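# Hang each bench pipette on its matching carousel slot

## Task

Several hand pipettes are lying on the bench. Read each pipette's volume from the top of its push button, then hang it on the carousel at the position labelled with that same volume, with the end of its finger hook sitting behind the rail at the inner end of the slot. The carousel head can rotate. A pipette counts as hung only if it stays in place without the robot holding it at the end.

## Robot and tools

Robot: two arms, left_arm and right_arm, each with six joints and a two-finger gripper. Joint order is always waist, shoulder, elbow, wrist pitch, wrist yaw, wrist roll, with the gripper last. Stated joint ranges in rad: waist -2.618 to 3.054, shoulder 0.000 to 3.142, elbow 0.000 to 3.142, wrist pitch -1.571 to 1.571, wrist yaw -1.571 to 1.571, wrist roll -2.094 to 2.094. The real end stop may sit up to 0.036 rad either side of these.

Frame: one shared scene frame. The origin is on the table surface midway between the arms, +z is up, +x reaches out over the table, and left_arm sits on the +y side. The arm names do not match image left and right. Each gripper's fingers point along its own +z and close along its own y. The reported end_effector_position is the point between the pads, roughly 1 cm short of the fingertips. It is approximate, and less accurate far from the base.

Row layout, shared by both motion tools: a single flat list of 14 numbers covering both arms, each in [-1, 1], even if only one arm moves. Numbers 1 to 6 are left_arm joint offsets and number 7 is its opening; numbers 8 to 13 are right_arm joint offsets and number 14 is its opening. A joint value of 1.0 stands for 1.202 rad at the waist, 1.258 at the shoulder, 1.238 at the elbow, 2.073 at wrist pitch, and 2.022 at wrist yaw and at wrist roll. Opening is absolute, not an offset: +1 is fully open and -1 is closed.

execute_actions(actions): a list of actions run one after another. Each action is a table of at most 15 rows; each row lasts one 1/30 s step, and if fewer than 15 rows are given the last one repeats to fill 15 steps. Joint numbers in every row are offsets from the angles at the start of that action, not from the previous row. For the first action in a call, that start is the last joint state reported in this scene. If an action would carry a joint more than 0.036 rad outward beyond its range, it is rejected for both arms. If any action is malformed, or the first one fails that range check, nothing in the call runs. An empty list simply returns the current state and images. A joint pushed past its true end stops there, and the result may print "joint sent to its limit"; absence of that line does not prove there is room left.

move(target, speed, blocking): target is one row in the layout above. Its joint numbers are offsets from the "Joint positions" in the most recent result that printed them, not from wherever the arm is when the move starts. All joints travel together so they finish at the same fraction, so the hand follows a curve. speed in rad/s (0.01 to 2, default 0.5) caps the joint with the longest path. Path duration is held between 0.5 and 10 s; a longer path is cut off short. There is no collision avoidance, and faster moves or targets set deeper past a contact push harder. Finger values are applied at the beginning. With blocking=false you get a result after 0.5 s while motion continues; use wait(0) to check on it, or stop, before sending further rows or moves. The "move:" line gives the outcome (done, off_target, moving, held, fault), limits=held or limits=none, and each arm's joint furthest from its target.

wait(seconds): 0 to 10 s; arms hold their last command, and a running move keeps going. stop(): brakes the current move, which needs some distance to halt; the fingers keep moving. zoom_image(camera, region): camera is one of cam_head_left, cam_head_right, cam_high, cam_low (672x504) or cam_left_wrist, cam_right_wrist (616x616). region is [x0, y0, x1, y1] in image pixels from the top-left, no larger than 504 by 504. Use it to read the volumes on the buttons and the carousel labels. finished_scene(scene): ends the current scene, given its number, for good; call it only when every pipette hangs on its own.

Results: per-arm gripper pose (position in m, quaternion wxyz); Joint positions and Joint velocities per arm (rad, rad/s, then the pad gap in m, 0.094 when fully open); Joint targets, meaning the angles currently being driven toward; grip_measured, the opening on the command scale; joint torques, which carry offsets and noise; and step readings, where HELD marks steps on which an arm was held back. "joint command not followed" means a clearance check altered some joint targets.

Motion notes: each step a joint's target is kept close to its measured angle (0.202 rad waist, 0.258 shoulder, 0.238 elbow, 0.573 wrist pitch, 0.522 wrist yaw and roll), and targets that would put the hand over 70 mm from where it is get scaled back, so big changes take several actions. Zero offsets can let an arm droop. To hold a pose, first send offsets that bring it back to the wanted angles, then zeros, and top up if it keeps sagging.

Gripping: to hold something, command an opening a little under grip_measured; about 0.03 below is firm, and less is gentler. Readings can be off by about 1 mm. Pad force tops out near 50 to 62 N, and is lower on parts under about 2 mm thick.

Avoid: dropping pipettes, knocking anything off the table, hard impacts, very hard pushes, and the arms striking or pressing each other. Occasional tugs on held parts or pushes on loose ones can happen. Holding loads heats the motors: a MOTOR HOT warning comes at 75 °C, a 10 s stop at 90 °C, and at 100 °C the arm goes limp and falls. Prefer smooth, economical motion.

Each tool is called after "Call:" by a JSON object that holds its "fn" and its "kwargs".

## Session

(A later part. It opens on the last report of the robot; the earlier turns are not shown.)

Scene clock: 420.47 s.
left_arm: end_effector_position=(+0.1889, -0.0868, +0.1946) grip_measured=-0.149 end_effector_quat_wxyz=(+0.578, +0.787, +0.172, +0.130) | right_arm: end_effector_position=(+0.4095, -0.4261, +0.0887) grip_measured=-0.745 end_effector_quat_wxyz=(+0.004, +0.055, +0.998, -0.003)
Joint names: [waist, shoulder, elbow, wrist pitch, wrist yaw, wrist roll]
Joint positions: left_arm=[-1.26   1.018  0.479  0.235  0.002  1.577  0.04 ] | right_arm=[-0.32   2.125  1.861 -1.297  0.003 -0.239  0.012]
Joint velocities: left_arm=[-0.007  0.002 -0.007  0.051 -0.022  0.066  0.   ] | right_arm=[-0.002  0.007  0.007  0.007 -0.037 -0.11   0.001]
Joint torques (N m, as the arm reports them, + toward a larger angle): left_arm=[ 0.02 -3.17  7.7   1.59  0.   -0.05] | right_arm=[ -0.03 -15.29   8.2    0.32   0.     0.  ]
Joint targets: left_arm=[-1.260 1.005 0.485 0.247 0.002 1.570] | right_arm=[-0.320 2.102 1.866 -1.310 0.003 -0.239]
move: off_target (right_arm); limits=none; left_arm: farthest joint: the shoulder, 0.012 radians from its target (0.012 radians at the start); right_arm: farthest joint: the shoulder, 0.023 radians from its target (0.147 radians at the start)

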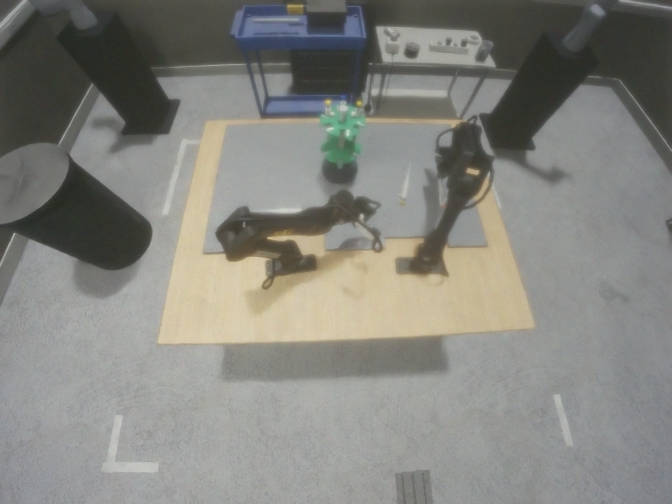

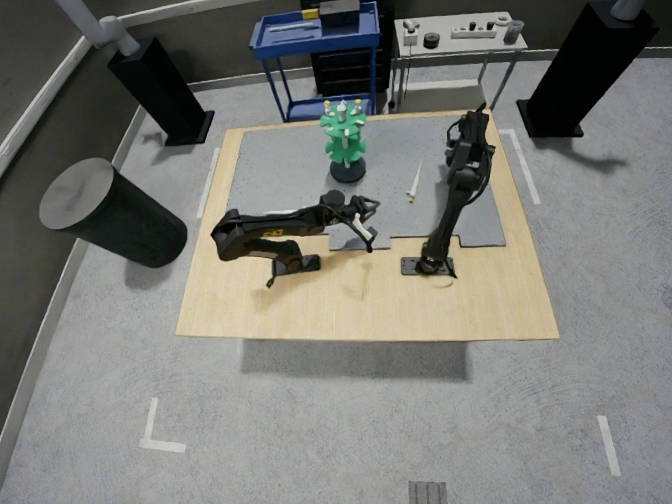

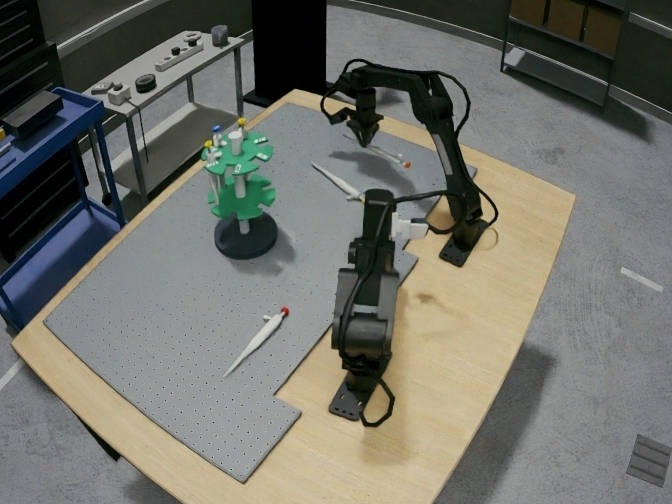

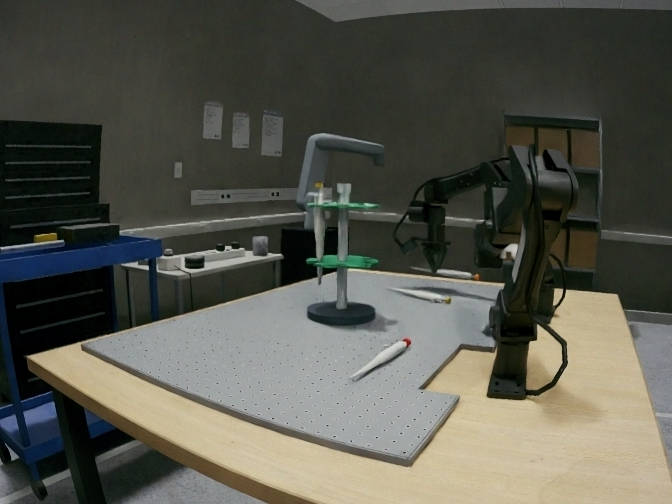

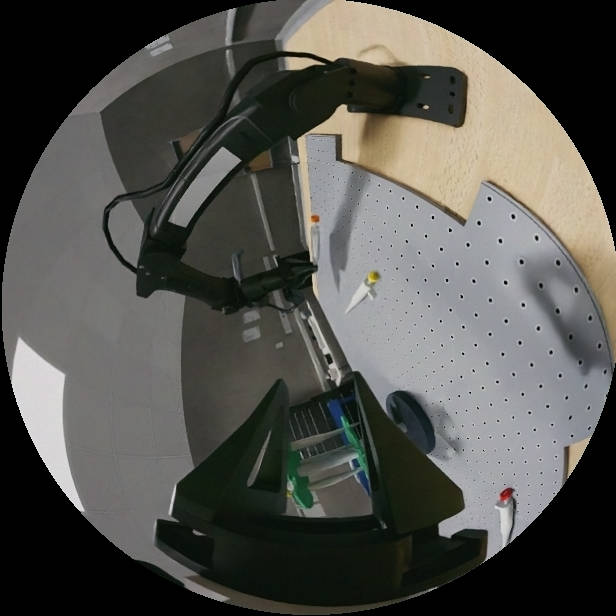

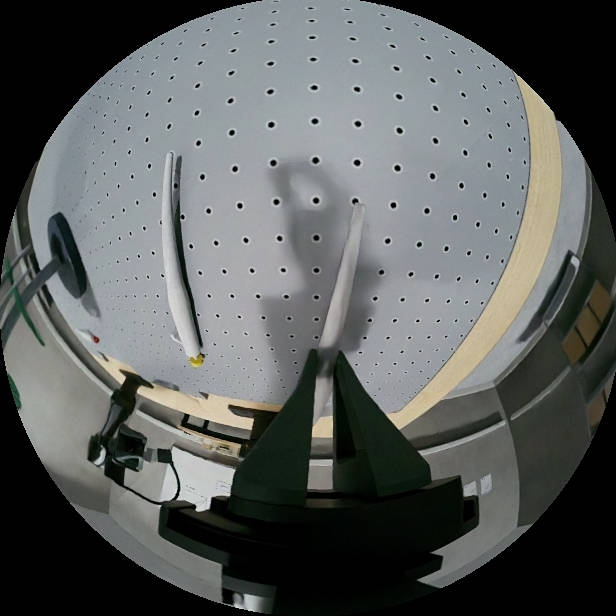

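Call:
{"fn": "move", "kwargs": {"target": [0, -0.01, 0.005, 0.006, 0, -0.003, -0.15, 0.6606, -0.3983, -0.2512, -0.0936, -0.1073, 0.1217, -0.79], "speed": 0.55}}

Scene clock: 428.13 s.
left_arm: end_effector_position=(+0.1889, -0.0868, +0.1946) grip_measured=-0.149 end_effector_quat_wxyz=(+0.577, +0.787, +0.172, +0.130) | right_arm: end_effector_position=(+0.2681, -0.1280, +0.1759) grip_measured=-0.745 end_effector_quat_wxyz=(-0.019, -0.220, +0.971, +0.096)
Joint names: [waist, shoulder, elbow, wrist pitch, wrist yaw, wrist roll]
Joint positions: left_arm=[-1.26   1.018  0.479  0.235  0.002  1.578  0.04 ] | right_arm=[ 0.474  1.649  1.564 -1.48  -0.196  0.001  0.012]
Joint velocities: left_arm=[-0.007  0.002  0.007 -0.051 -0.037 -0.022  0.002] | right_arm=[-0.002 -0.007  0.007 -0.095 -0.007  0.007  0.   ]
Joint torques (N m, as the arm reports them, + toward a larger angle): left_arm=[ 0.01 -3.17  7.7   1.59  0.01 -0.06] | right_arm=[  0.02 -10.43   6.55   0.33  -0.36   0.08]
Joint targets: left_arm=[-1.260 1.005 0.485 0.247 0.002 1.571] | right_arm=[0.474 1.624 1.550 -1.491 -0.214 0.008]
move: off_target (right_arm); limits=none; left_arm: farthest joint: the shoulder, 0.012 radians from its target (0.012 radians at the start); right_arm: farthest joint: the shoulder, 0.025 radians from its target (0.501 radians at the start)

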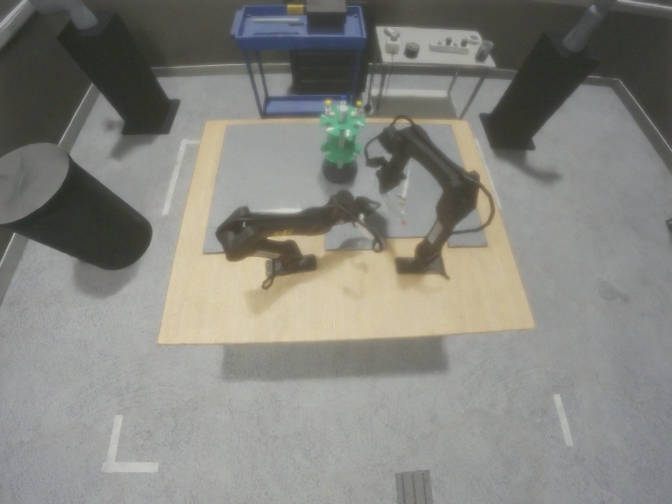

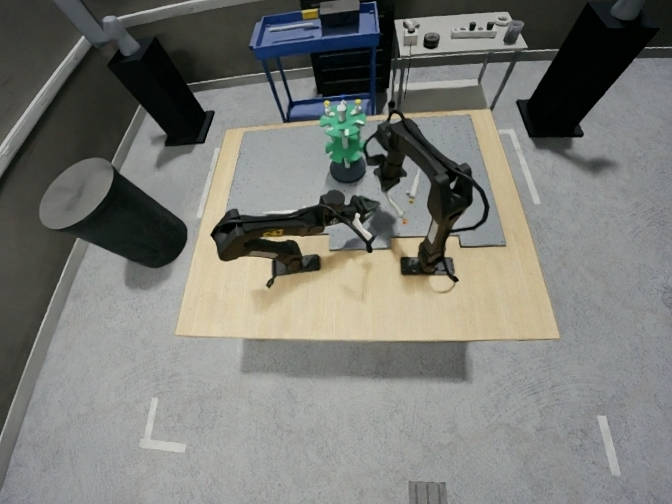

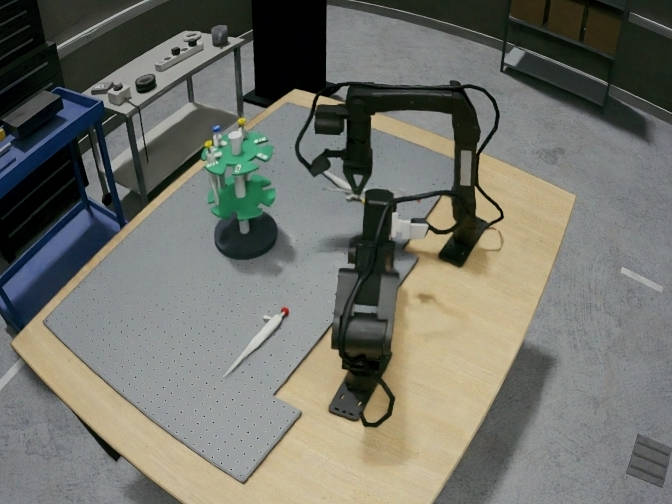

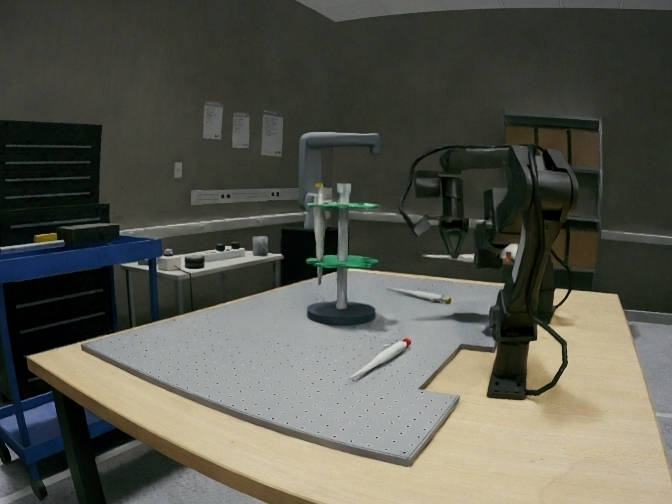

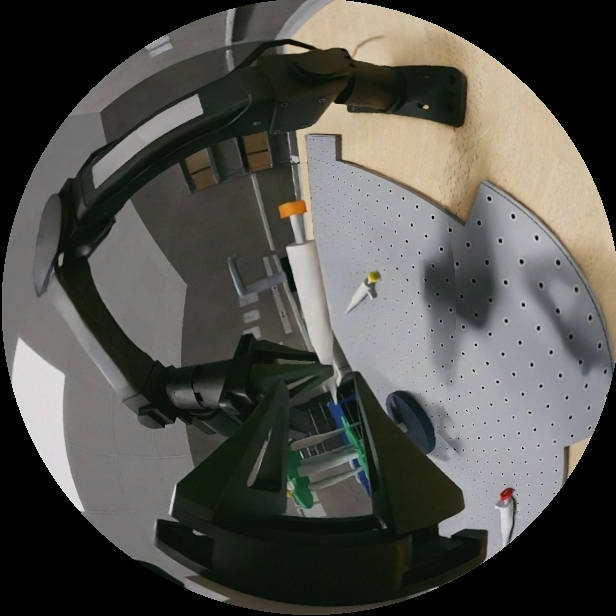

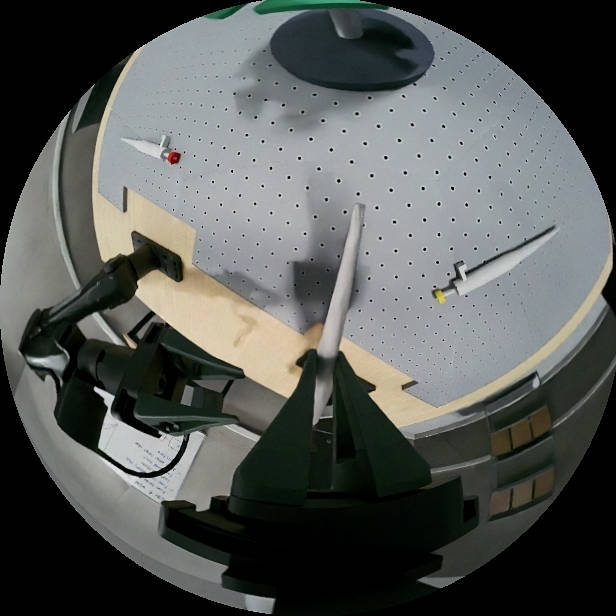

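Call:
{"fn": "move", "kwargs": {"target": [0, 0.2003, 0.0784, 0.1037, 0, -0.004, -0.15, 0, -0.01, 0.004, -0.003, -0.009, 0, -0.79], "speed": 0.35}}

Scene clock: 441.60 s.
left_arm: end_effector_position=(+0.2062, -0.1237, +0.1773) grip_measured=-0.149 end_effector_quat_wxyz=(+0.577, +0.788, +0.172, +0.130) | right_arm: end_effector_position=(+0.2681, -0.1280, +0.1759) grip_measured=-0.745 end_effector_quat_wxyz=(-0.019, -0.219, +0.971, +0.096)
Joint names: [waist, shoulder, elbow, wrist pitch, wrist yaw, wrist roll]
Joint positions: left_arm=[-1.26   1.265  0.536  0.424  0.002  1.578  0.04 ] | right_arm=[ 0.474  1.649  1.564 -1.48  -0.196  0.002  0.012]
Joint velocities: left_arm=[ 0.007  0.017 -0.012 -0.051 -0.066 -0.022 -0.   ] | right_arm=[-0.007 -0.017 -0.007 -0.037 -0.022 -0.037 -0.001]
Joint torques (N m, as the arm reports them, + toward a larger angle): left_arm=[ 0.01 -3.47  9.91  1.71  0.01 -0.07] | right_arm=[ 0.   -9.47  8.22  0.39 -0.38  0.01]
Joint targets: left_arm=[-1.260 1.269 0.576 0.450 0.002 1.569] | right_arm=[0.474 1.636 1.569 -1.486 -0.214 0.001]
move: off_target (left_arm); limits=none; left_arm: farthest joint: the elbow, 0.040 radians from its target (0.097 radians at the start); right_arm: farthest joint: the wrist yaw, 0.018 radians from its target (0.018 radians at the start)

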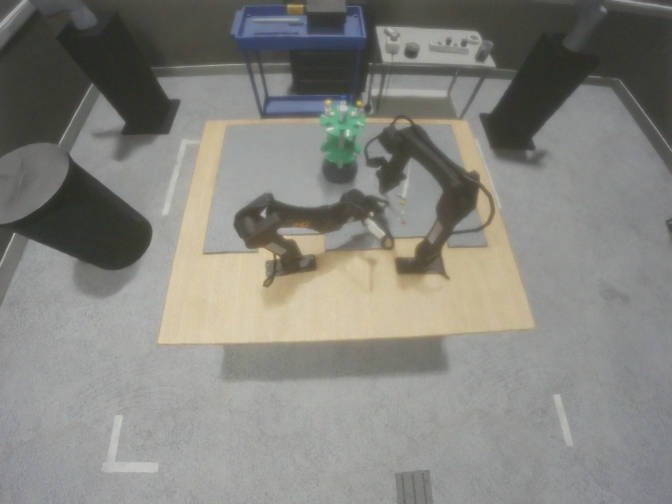

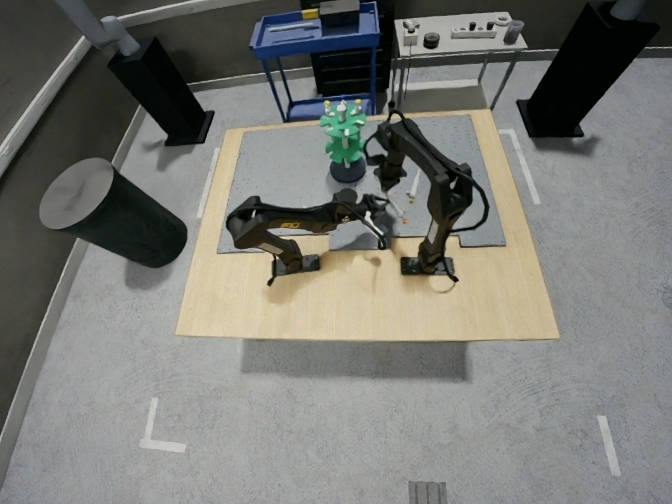

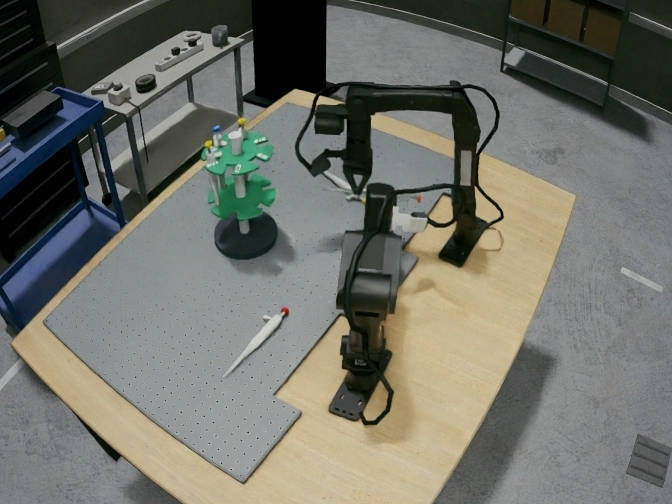

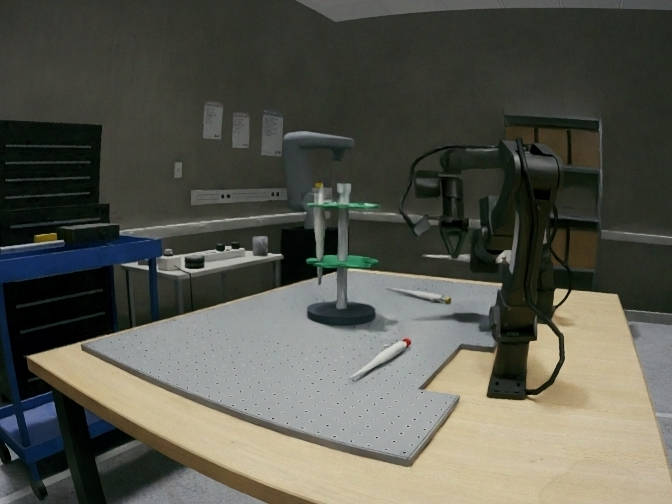

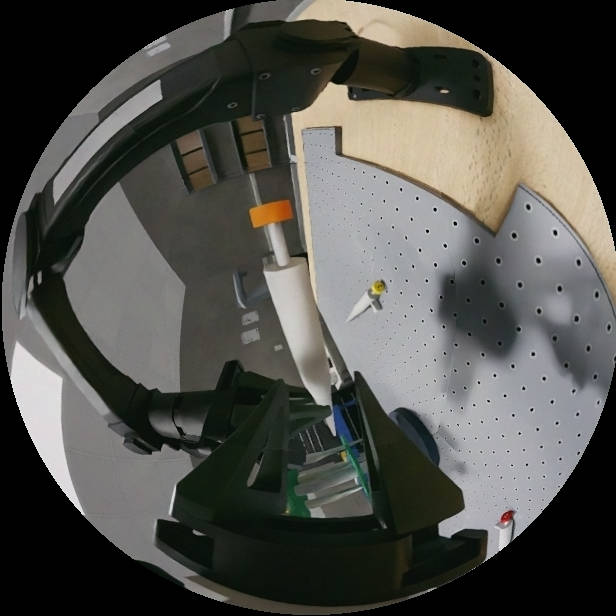

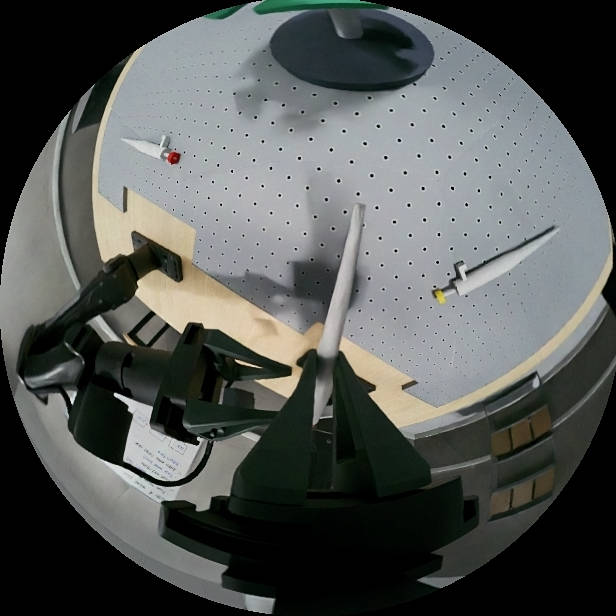

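Call:
{"fn": "zoom_image", "kwargs": {"camera": "cam_left_wrist", "region": [200, 190, 440, 450]}}

Call:
{"fn": "zoom_image", "kwargs": {"camera": "cam_head_right", "region": [330, 150, 440, 260]}}

Region (200, 190, 440, 450) of cam_left_wrist's 616x616 image, scaled by 1.938, with more detail than that image has; it fills the left 465 columns of this view, and the rest is white.

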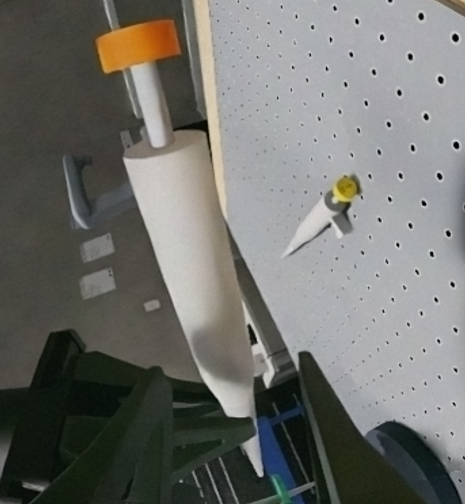

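Region (330, 150, 440, 260) of cam_head_right's 672x504 image, scaled by 4.582, with more detail than that image has.

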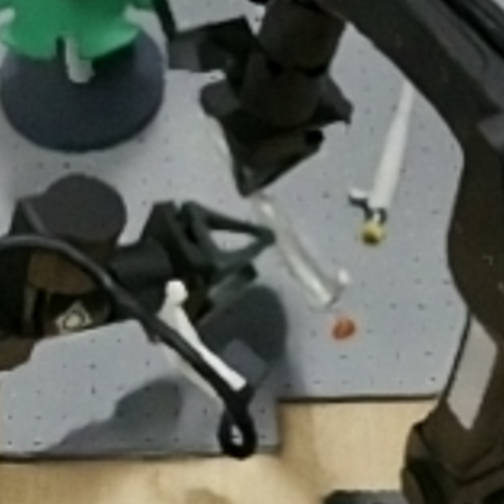

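Call:
{"fn": "execute_actions", "kwargs": {"actions": [[[0.000,0.0046,0.0340,0.0129,0,-0.004,0.06,0,-0.01,0.004,-0.003,-0.009,0,-0.79],[0.001,0.0093,0.0380,0.0139,0,-0.004,0.06,0,-0.01,0.004,-0.003,-0.009,0,-0.79],[0.002,0.0156,0.0430,0.0153,0,-0.004,0.06,0,-0.01,0.004,-0.003,-0.009,0,-0.79],[0.003,0.0250,0.0490,0.0173,0,-0.004,0.06,0,-0.01,0.004,-0.003,-0.009,0,-0.79],[0.005,0.0357,0.0560,0.0197,0,-0.004,0.06,0,-0.01,0.004,-0.003,-0.009,0,-0.79],[0.006,0.0470,0.0635,0.0221,0,-0.004,0.06,0,-0.01,0.004,-0.003,-0.009,0,-0.79],[0.008,0.0596,0.0720,0.0249,0,-0.004,0.06,0,-0.01,0.004,-0.003,-0.009,0,-0.79],[0.010,0.0722,0.0800,0.0276,0,-0.004,0.06,0,-0.01,0.004,-0.003,-0.009,0,-0.79],[0.012,0.0848,0.0885,0.0304,0,-0.004,0.06,0,-0.01,0.004,-0.003,-0.009,0,-0.79],[0.013,0.0961,0.0960,0.0329,0,-0.004,0.06,0,-0.01,0.004,-0.003,-0.009,0,-0.79],[0.015,0.1068,0.1030,0.0352,0,-0.004,0.06,0,-0.01,0.004,-0.003,-0.009,0,-0.79],[0.016,0.1162,0.1090,0.0373,0,-0.004,0.06,0,-0.01,0.004,-0.003,-0.009,0,-0.79],[0.017,0.1225,0.1130,0.0386,0,-0.004,0.06,0,-0.01,0.004,-0.003,-0.009,0,-0.79],[0.018,0.1272,0.1160,0.0396,0,-0.004,0.06,0,-0.01,0.004,-0.003,-0.009,0,-0.79],[0.018,0.1288,0.1171,0.0400,0,-0.004,0.06,0,-0.01,0.004,-0.003,-0.009,0,-0.79]]]}}

Call:
{"fn": "wait", "kwargs": {"seconds": 0.4}}

Scene clock: 492.87 s.
left_arm: end_effector_position=(+0.2241, -0.1509, +0.1741) grip_measured=+0.059 end_effector_quat_wxyz=(+0.574, +0.788, +0.176, +0.133) | right_arm: end_effector_position=(+0.2681, -0.1280, +0.1759) grip_measured=-0.745 end_effector_quat_wxyz=(-0.019, -0.219, +0.971, +0.096)
Joint names: [waist, shoulder, elbow, wrist pitch, wrist yaw, wrist roll]
Joint positions: left_arm=[-1.249  1.416  0.637  0.47   0.002  1.578  0.05 ] | right_arm=[ 0.474  1.649  1.564 -1.48  -0.196  0.002  0.012]
Joint velocities: left_arm=[ 0.027  0.203  0.1    0.066  0.022 -0.051 -0.001] | right_arm=[-0.027 -0.002 -0.012  0.022 -0.081 -0.007 -0.   ]
Joint torques (N m, as the arm reports them, + toward a larger angle): left_arm=[ 0.71 -5.2   9.55  1.7   0.   -0.07] | right_arm=[ 0.02 -9.44  8.2   0.4  -0.37  0.02]
Joint targets: left_arm=[-1.238 1.427 0.681 0.507 0.002 1.570] | right_arm=[0.474 1.636 1.569 -1.486 -0.214 0.002]
Step readings (joint positions):
0: left_arm=[-1.260 1.265 0.536 0.425 0.002 1.578] | right_arm=[0.474 1.649 1.564 -1.480 -0.196 0.002]
1: left_arm=[-1.260 1.265 0.536 0.425 0.002 1.578] | right_arm=[0.474 1.649 1.564 -1.480 -0.196 0.002]
2: left_arm=[-1.260 1.265 0.536 0.425 0.002 1.578] | right_arm=[0.474 1.649 1.564 -1.480 -0.196 0.002]
4: left_arm=[-1.260 1.272 0.541 0.427 0.002 1.578] | right_arm=[0.474 1.649 1.564 -1.480 -0.196 0.002]
8: left_arm=[-1.260 1.322 0.578 0.439 0.002 1.578] | right_arm=[0.474 1.649 1.564 -1.480 -0.196 0.002]
15: Joint positions above

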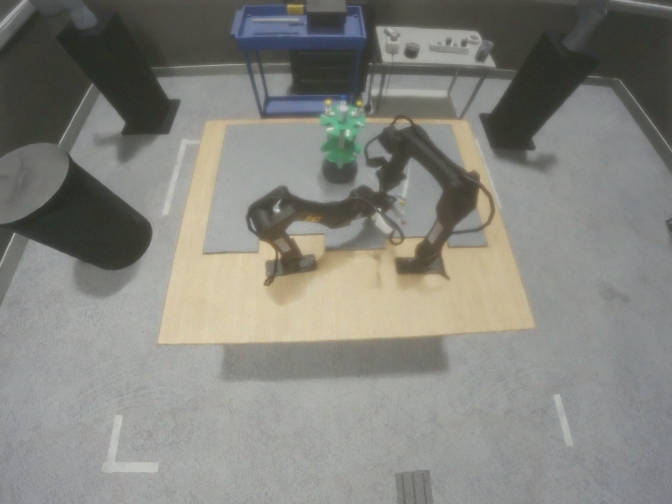

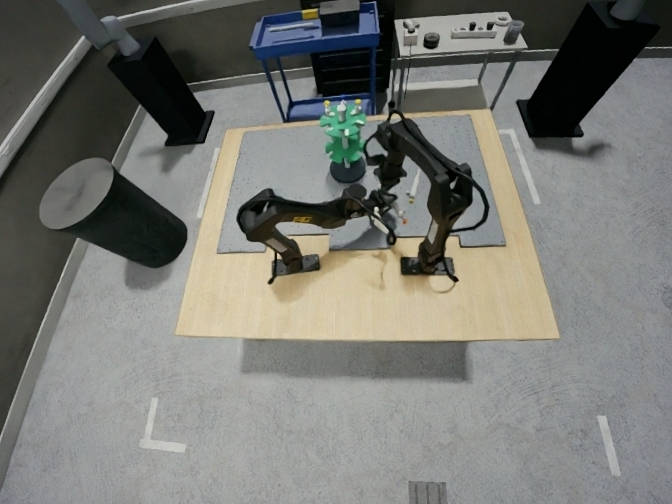

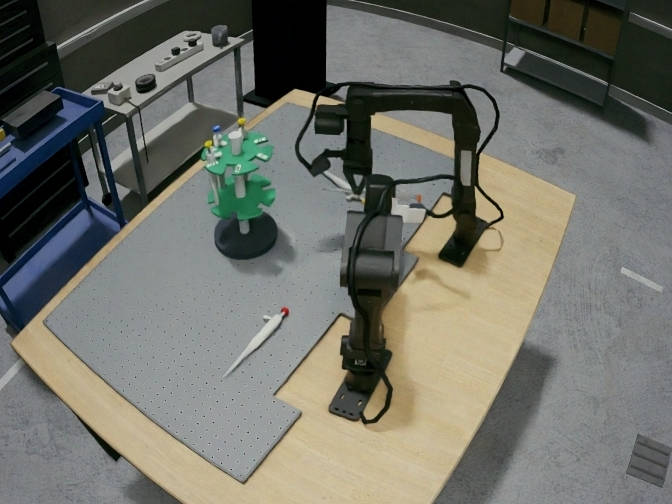

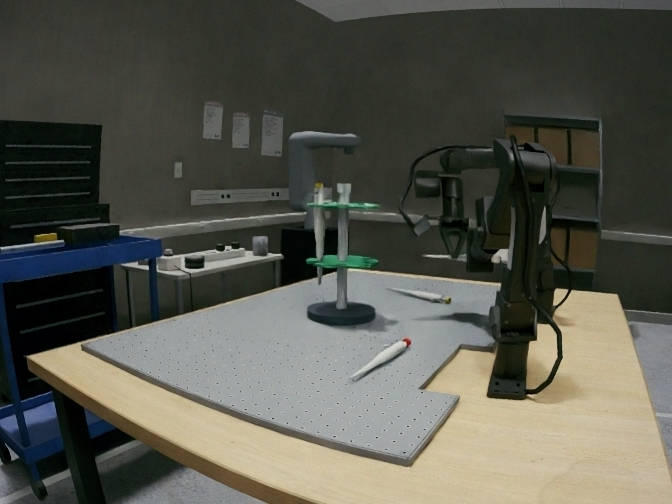

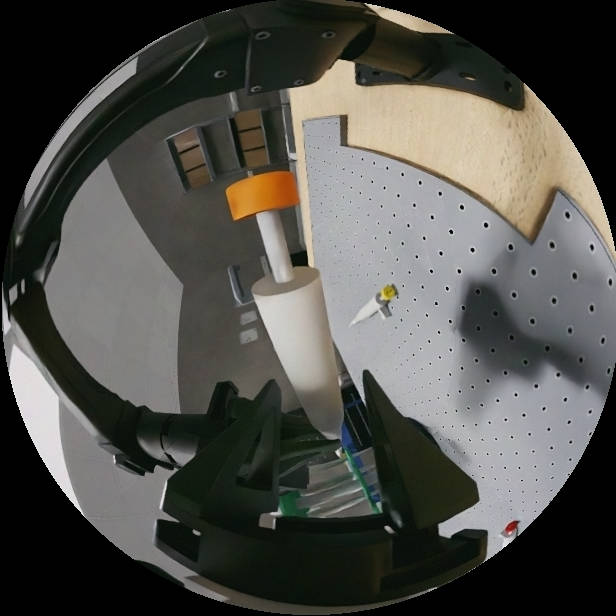

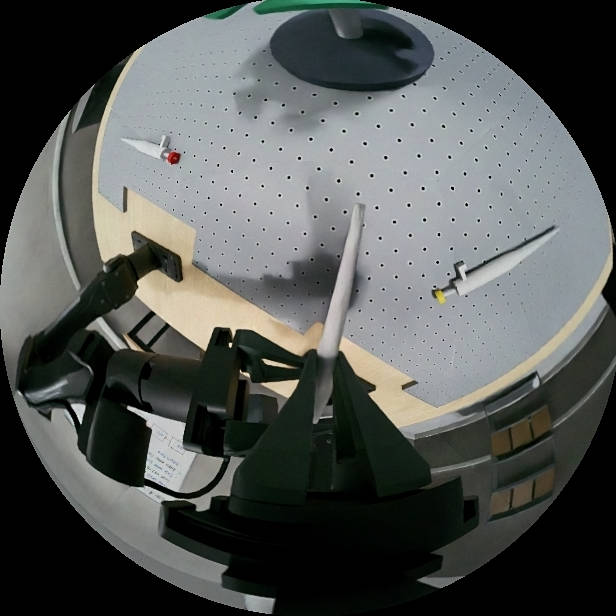

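Scene clock: 493.27 s.
left_arm: end_effector_position=(+0.2254, -0.1525, +0.1749) grip_measured=+0.059 end_effector_quat_wxyz=(+0.577, +0.786, +0.176, +0.133) | right_arm: end_effector_position=(+0.2681, -0.1280, +0.1759) grip_measured=-0.745 end_effector_quat_wxyz=(-0.019, -0.219, +0.971, +0.096)
Joint names: [waist, shoulder, elbow, wrist pitch, wrist yaw, wrist roll]
Joint positions: left_arm=[-1.248  1.425  0.64   0.481  0.002  1.578  0.05 ] | right_arm=[ 0.474  1.649  1.564 -1.48  -0.196  0.002  0.012]
Joint velocities: left_arm=[ 0.002 -0.002 -0.027 -0.007 -0.037  0.022 -0.   ] | right_arm=[ 0.012 -0.007 -0.002 -0.022  0.022 -0.007 -0.001]
Joint torques (N m, as the arm reports them, + toward a larger angle): left_arm=[ 0.84 -4.9   9.82  1.69  0.01 -0.07] | right_arm=[-0.06 -9.47  8.18  0.39 -0.37  0.  ]
Joint targets: left_arm=[-1.238 1.427 0.681 0.507 0.002 1.570] | right_arm=[0.474 1.636 1.569 -1.486 -0.214 0.002]
wait: 0.40 s; no rest

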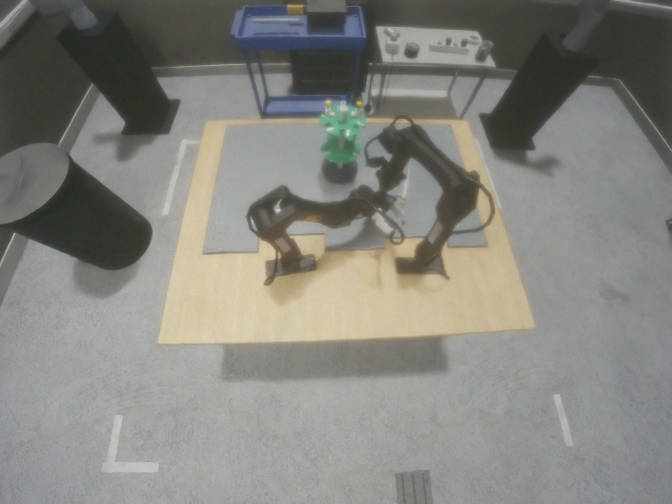

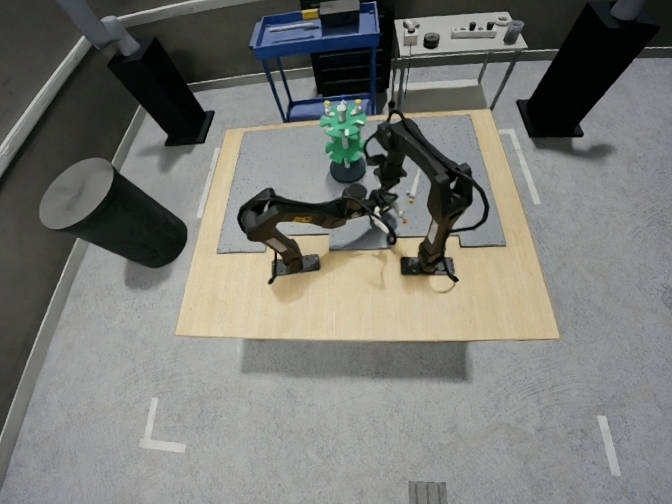

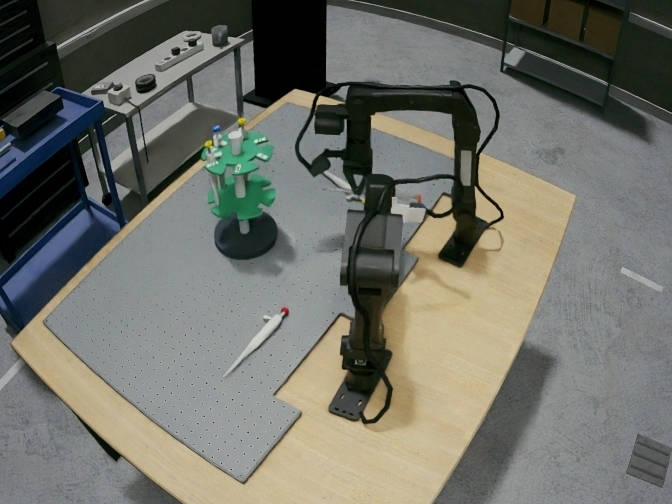

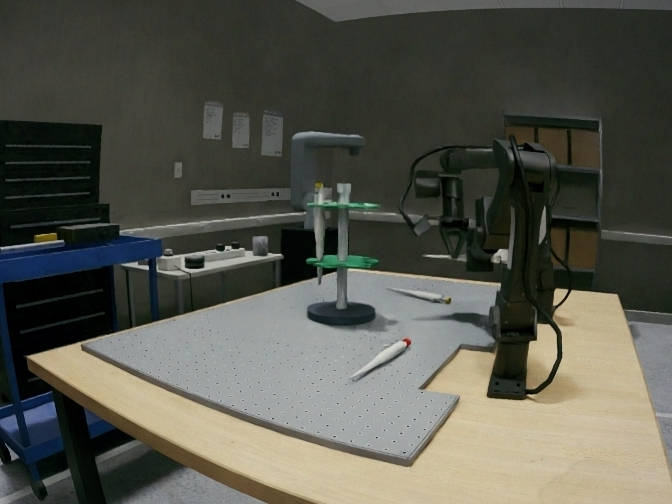

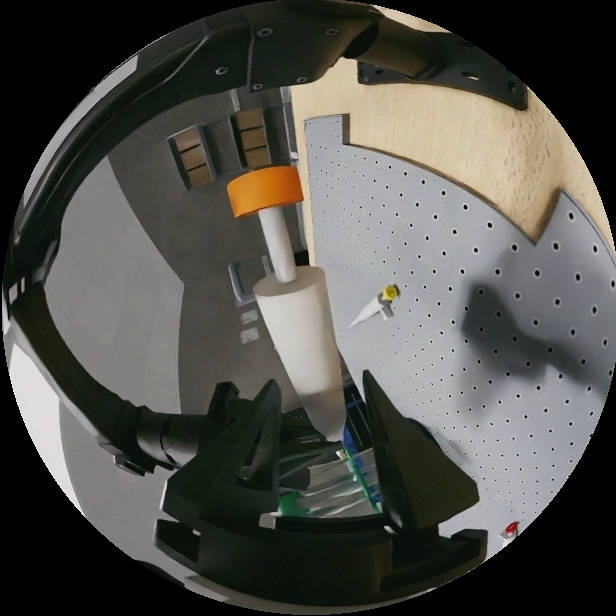

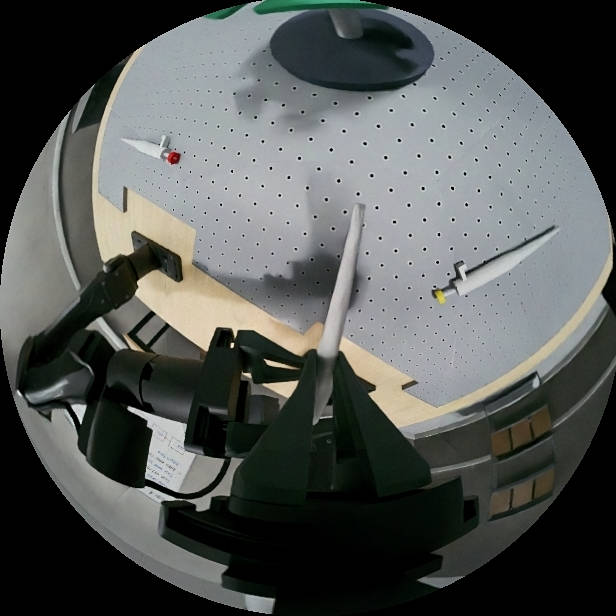

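Call:
{"fn": "zoom_image", "kwargs": {"camera": "cam_left_wrist", "region": [230, 320, 410, 480]}}

Call:
{"fn": "zoom_image", "kwargs": {"camera": "cam_head_right", "region": [345, 165, 425, 245]}}

Region (230, 320, 410, 480) of cam_left_wrist's 616x616 image, scaled by 2.800, with more detail than that image has.

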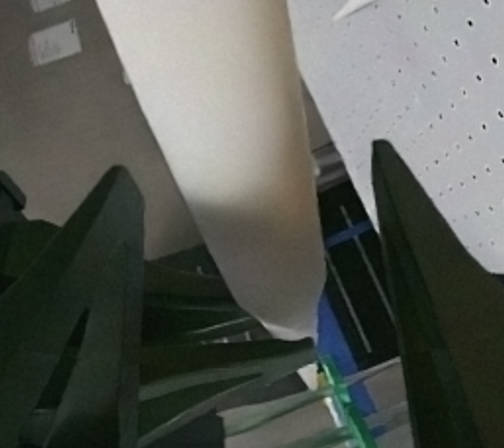

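Region (345, 165, 425, 245) of cam_head_right's 672x504 image, scaled by 6.300, with more detail than that image has.

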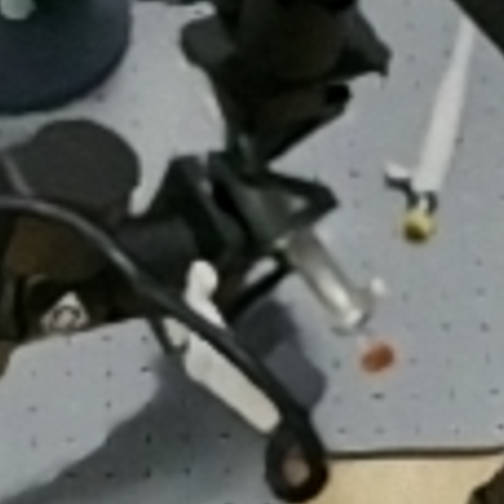

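Call:
{"fn": "execute_actions", "kwargs": {"actions": [[[0,-0.008,0.02,0.01,0,0,-0.05,0,-0.01,0.004,-0.003,-0.009,0,-0.79],[0,-0.008,0.02,0.01,0,0,-0.15,0,-0.01,0.004,-0.003,-0.009,0,-0.79],[0,-0.008,0.02,0.01,0,0,-0.25,0,-0.01,0.004,-0.003,-0.009,0,-0.79],[0,-0.008,0.02,0.01,0,0,-0.33,0,-0.01,0.004,-0.003,-0.009,0,-0.79],[0,-0.008,0.02,0.01,0,0,-0.38,0,-0.01,0.004,-0.003,-0.009,0,-0.79],[0,-0.008,0.02,0.01,0,0,-0.42,0,-0.01,0.004,-0.003,-0.009,0,-0.79],[0,-0.008,0.02,0.01,0,0,-0.45,0,-0.01,0.004,-0.003,-0.009,0,-0.79],[0,-0.008,0.02,0.01,0,0,-0.47,0,-0.01,0.004,-0.003,-0.009,0,-0.79],[0,-0.008,0.02,0.01,0,0,-0.49,0,-0.01,0.004,-0.003,-0.009,0,-0.79],[0,-0.008,0.02,0.01,0,0,-0.51,0,-0.01,0.004,-0.003,-0.009,0,-0.79],[0,-0.008,0.02,0.01,0,0,-0.53,0,-0.01,0.004,-0.003,-0.009,0,-0.79],[0,-0.008,0.02,0.01,0,0,-0.55,0,-0.01,0.004,-0.003,-0.009,0,-0.79],[0,-0.008,0.02,0.01,0,0,-0.57,0,-0.01,0.004,-0.003,-0.009,0,-0.79],[0,-0.008,0.02,0.01,0,0,-0.59,0,-0.01,0.004,-0.003,-0.009,0,-0.79],[0,-0.008,0.02,0.01,0,0,-0.61,0,-0.01,0.004,-0.003,-0.009,0,-0.79]]]}}

Scene clock: 515.33 s.
left_arm: end_effector_position=(+0.2252, -0.1520, +0.1733) grip_measured=-0.574 end_effector_quat_wxyz=(+0.574, +0.788, +0.176, +0.133) | right_arm: end_effector_position=(+0.2680, -0.1279, +0.1759) grip_measured=-0.745 end_effector_quat_wxyz=(-0.019, -0.219, +0.971, +0.096)
Joint names: [waist, shoulder, elbow, wrist pitch, wrist yaw, wrist roll]
Joint positions: left_arm=[-1.248  1.425  0.64   0.475  0.002  1.58   0.02 ] | right_arm=[ 0.474  1.649  1.564 -1.48  -0.197  0.002  0.012]
Joint velocities: left_arm=[-0.017  0.007  0.007 -0.022 -0.037 -0.051 -0.   ] | right_arm=[ 0.007 -0.012 -0.007  0.051 -0.022  0.066 -0.001]
Joint torques (N m, as the arm reports them, + toward a larger angle): left_arm=[ 0.01 -5.83  8.61  1.74  0.   -0.01] | right_arm=[ 0.01 -9.36  8.25  0.38 -0.35  0.01]
Joint targets: left_arm=[-1.248 1.415 0.665 0.502 0.002 1.578] | right_arm=[0.474 1.636 1.569 -1.486 -0.214 0.002]
Step readings (joint positions):
0: left_arm=[-1.248 1.425 0.640 0.482 0.002 1.578] | right_arm=[0.474 1.649 1.564 -1.480 -0.196 0.002]
1: left_arm=[-1.248 1.425 0.640 0.482 0.002 1.578] | right_arm=[0.474 1.649 1.564 -1.480 -0.196 0.002]
2: left_arm=[-1.248 1.425 0.640 0.482 0.002 1.579] | right_arm=[0.474 1.649 1.564 -1.480 -0.196 0.002]
4: left_arm=[-1.248 1.425 0.640 0.482 0.002 1.579] | right_arm=[0.474 1.649 1.564 -1.480 -0.196 0.002]
8: left_arm=[-1.248 1.425 0.640 0.482 0.002 1.580] | right_arm=[0.474 1.649 1.564 -1.480 -0.196 0.002]
15: Joint positions above

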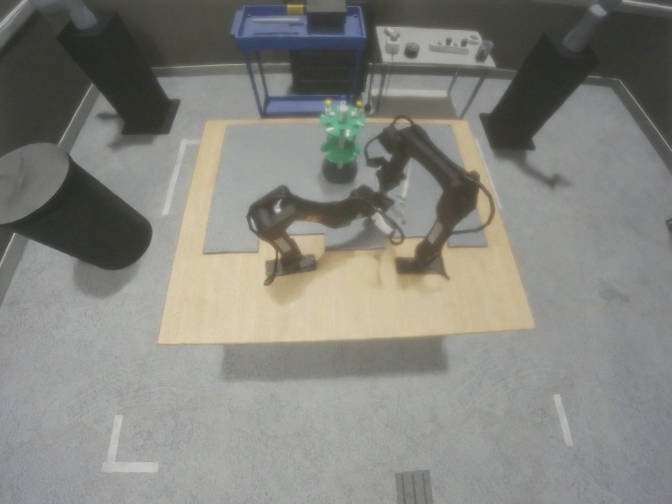

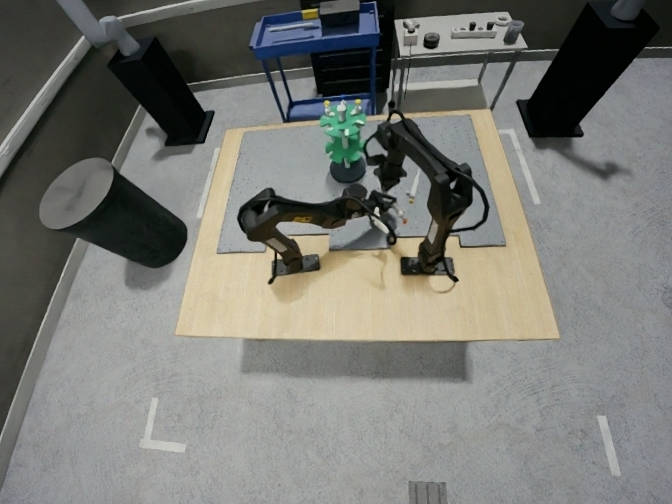

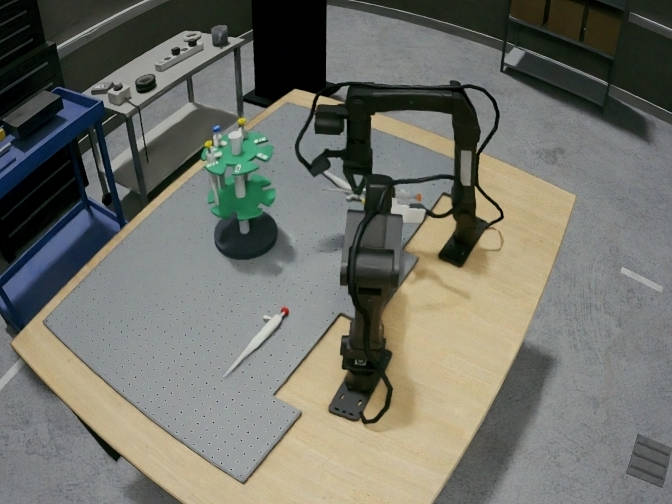

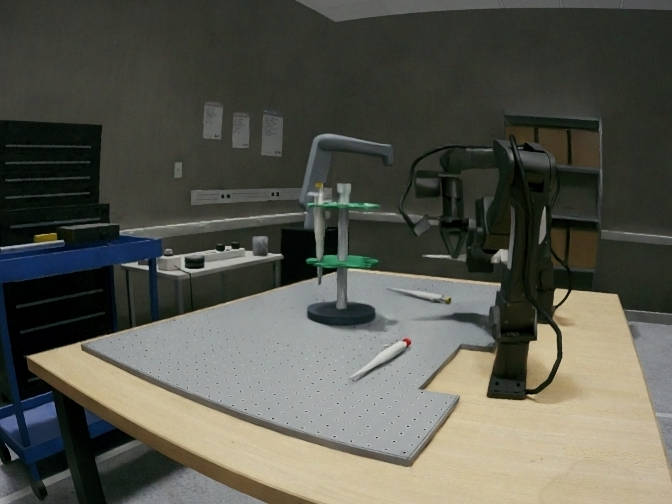

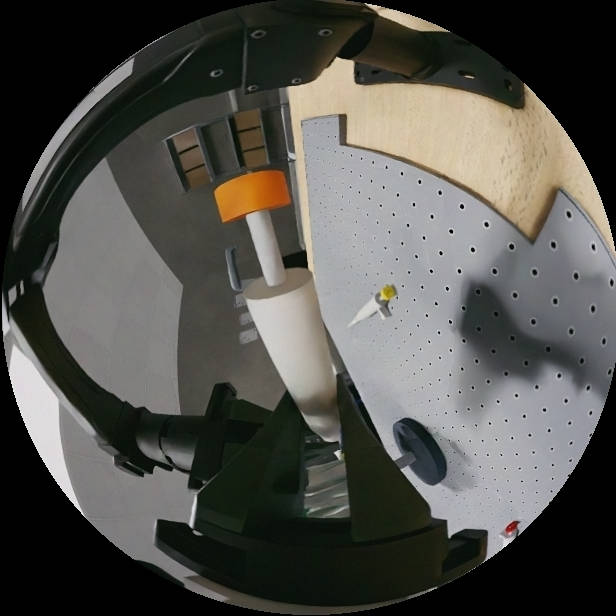

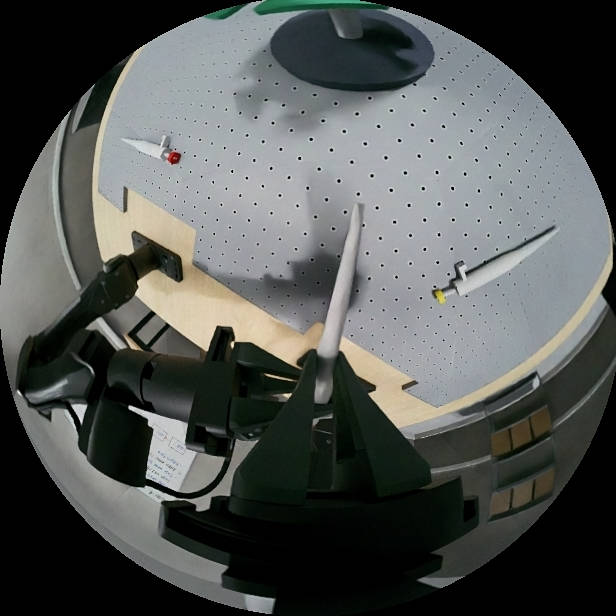

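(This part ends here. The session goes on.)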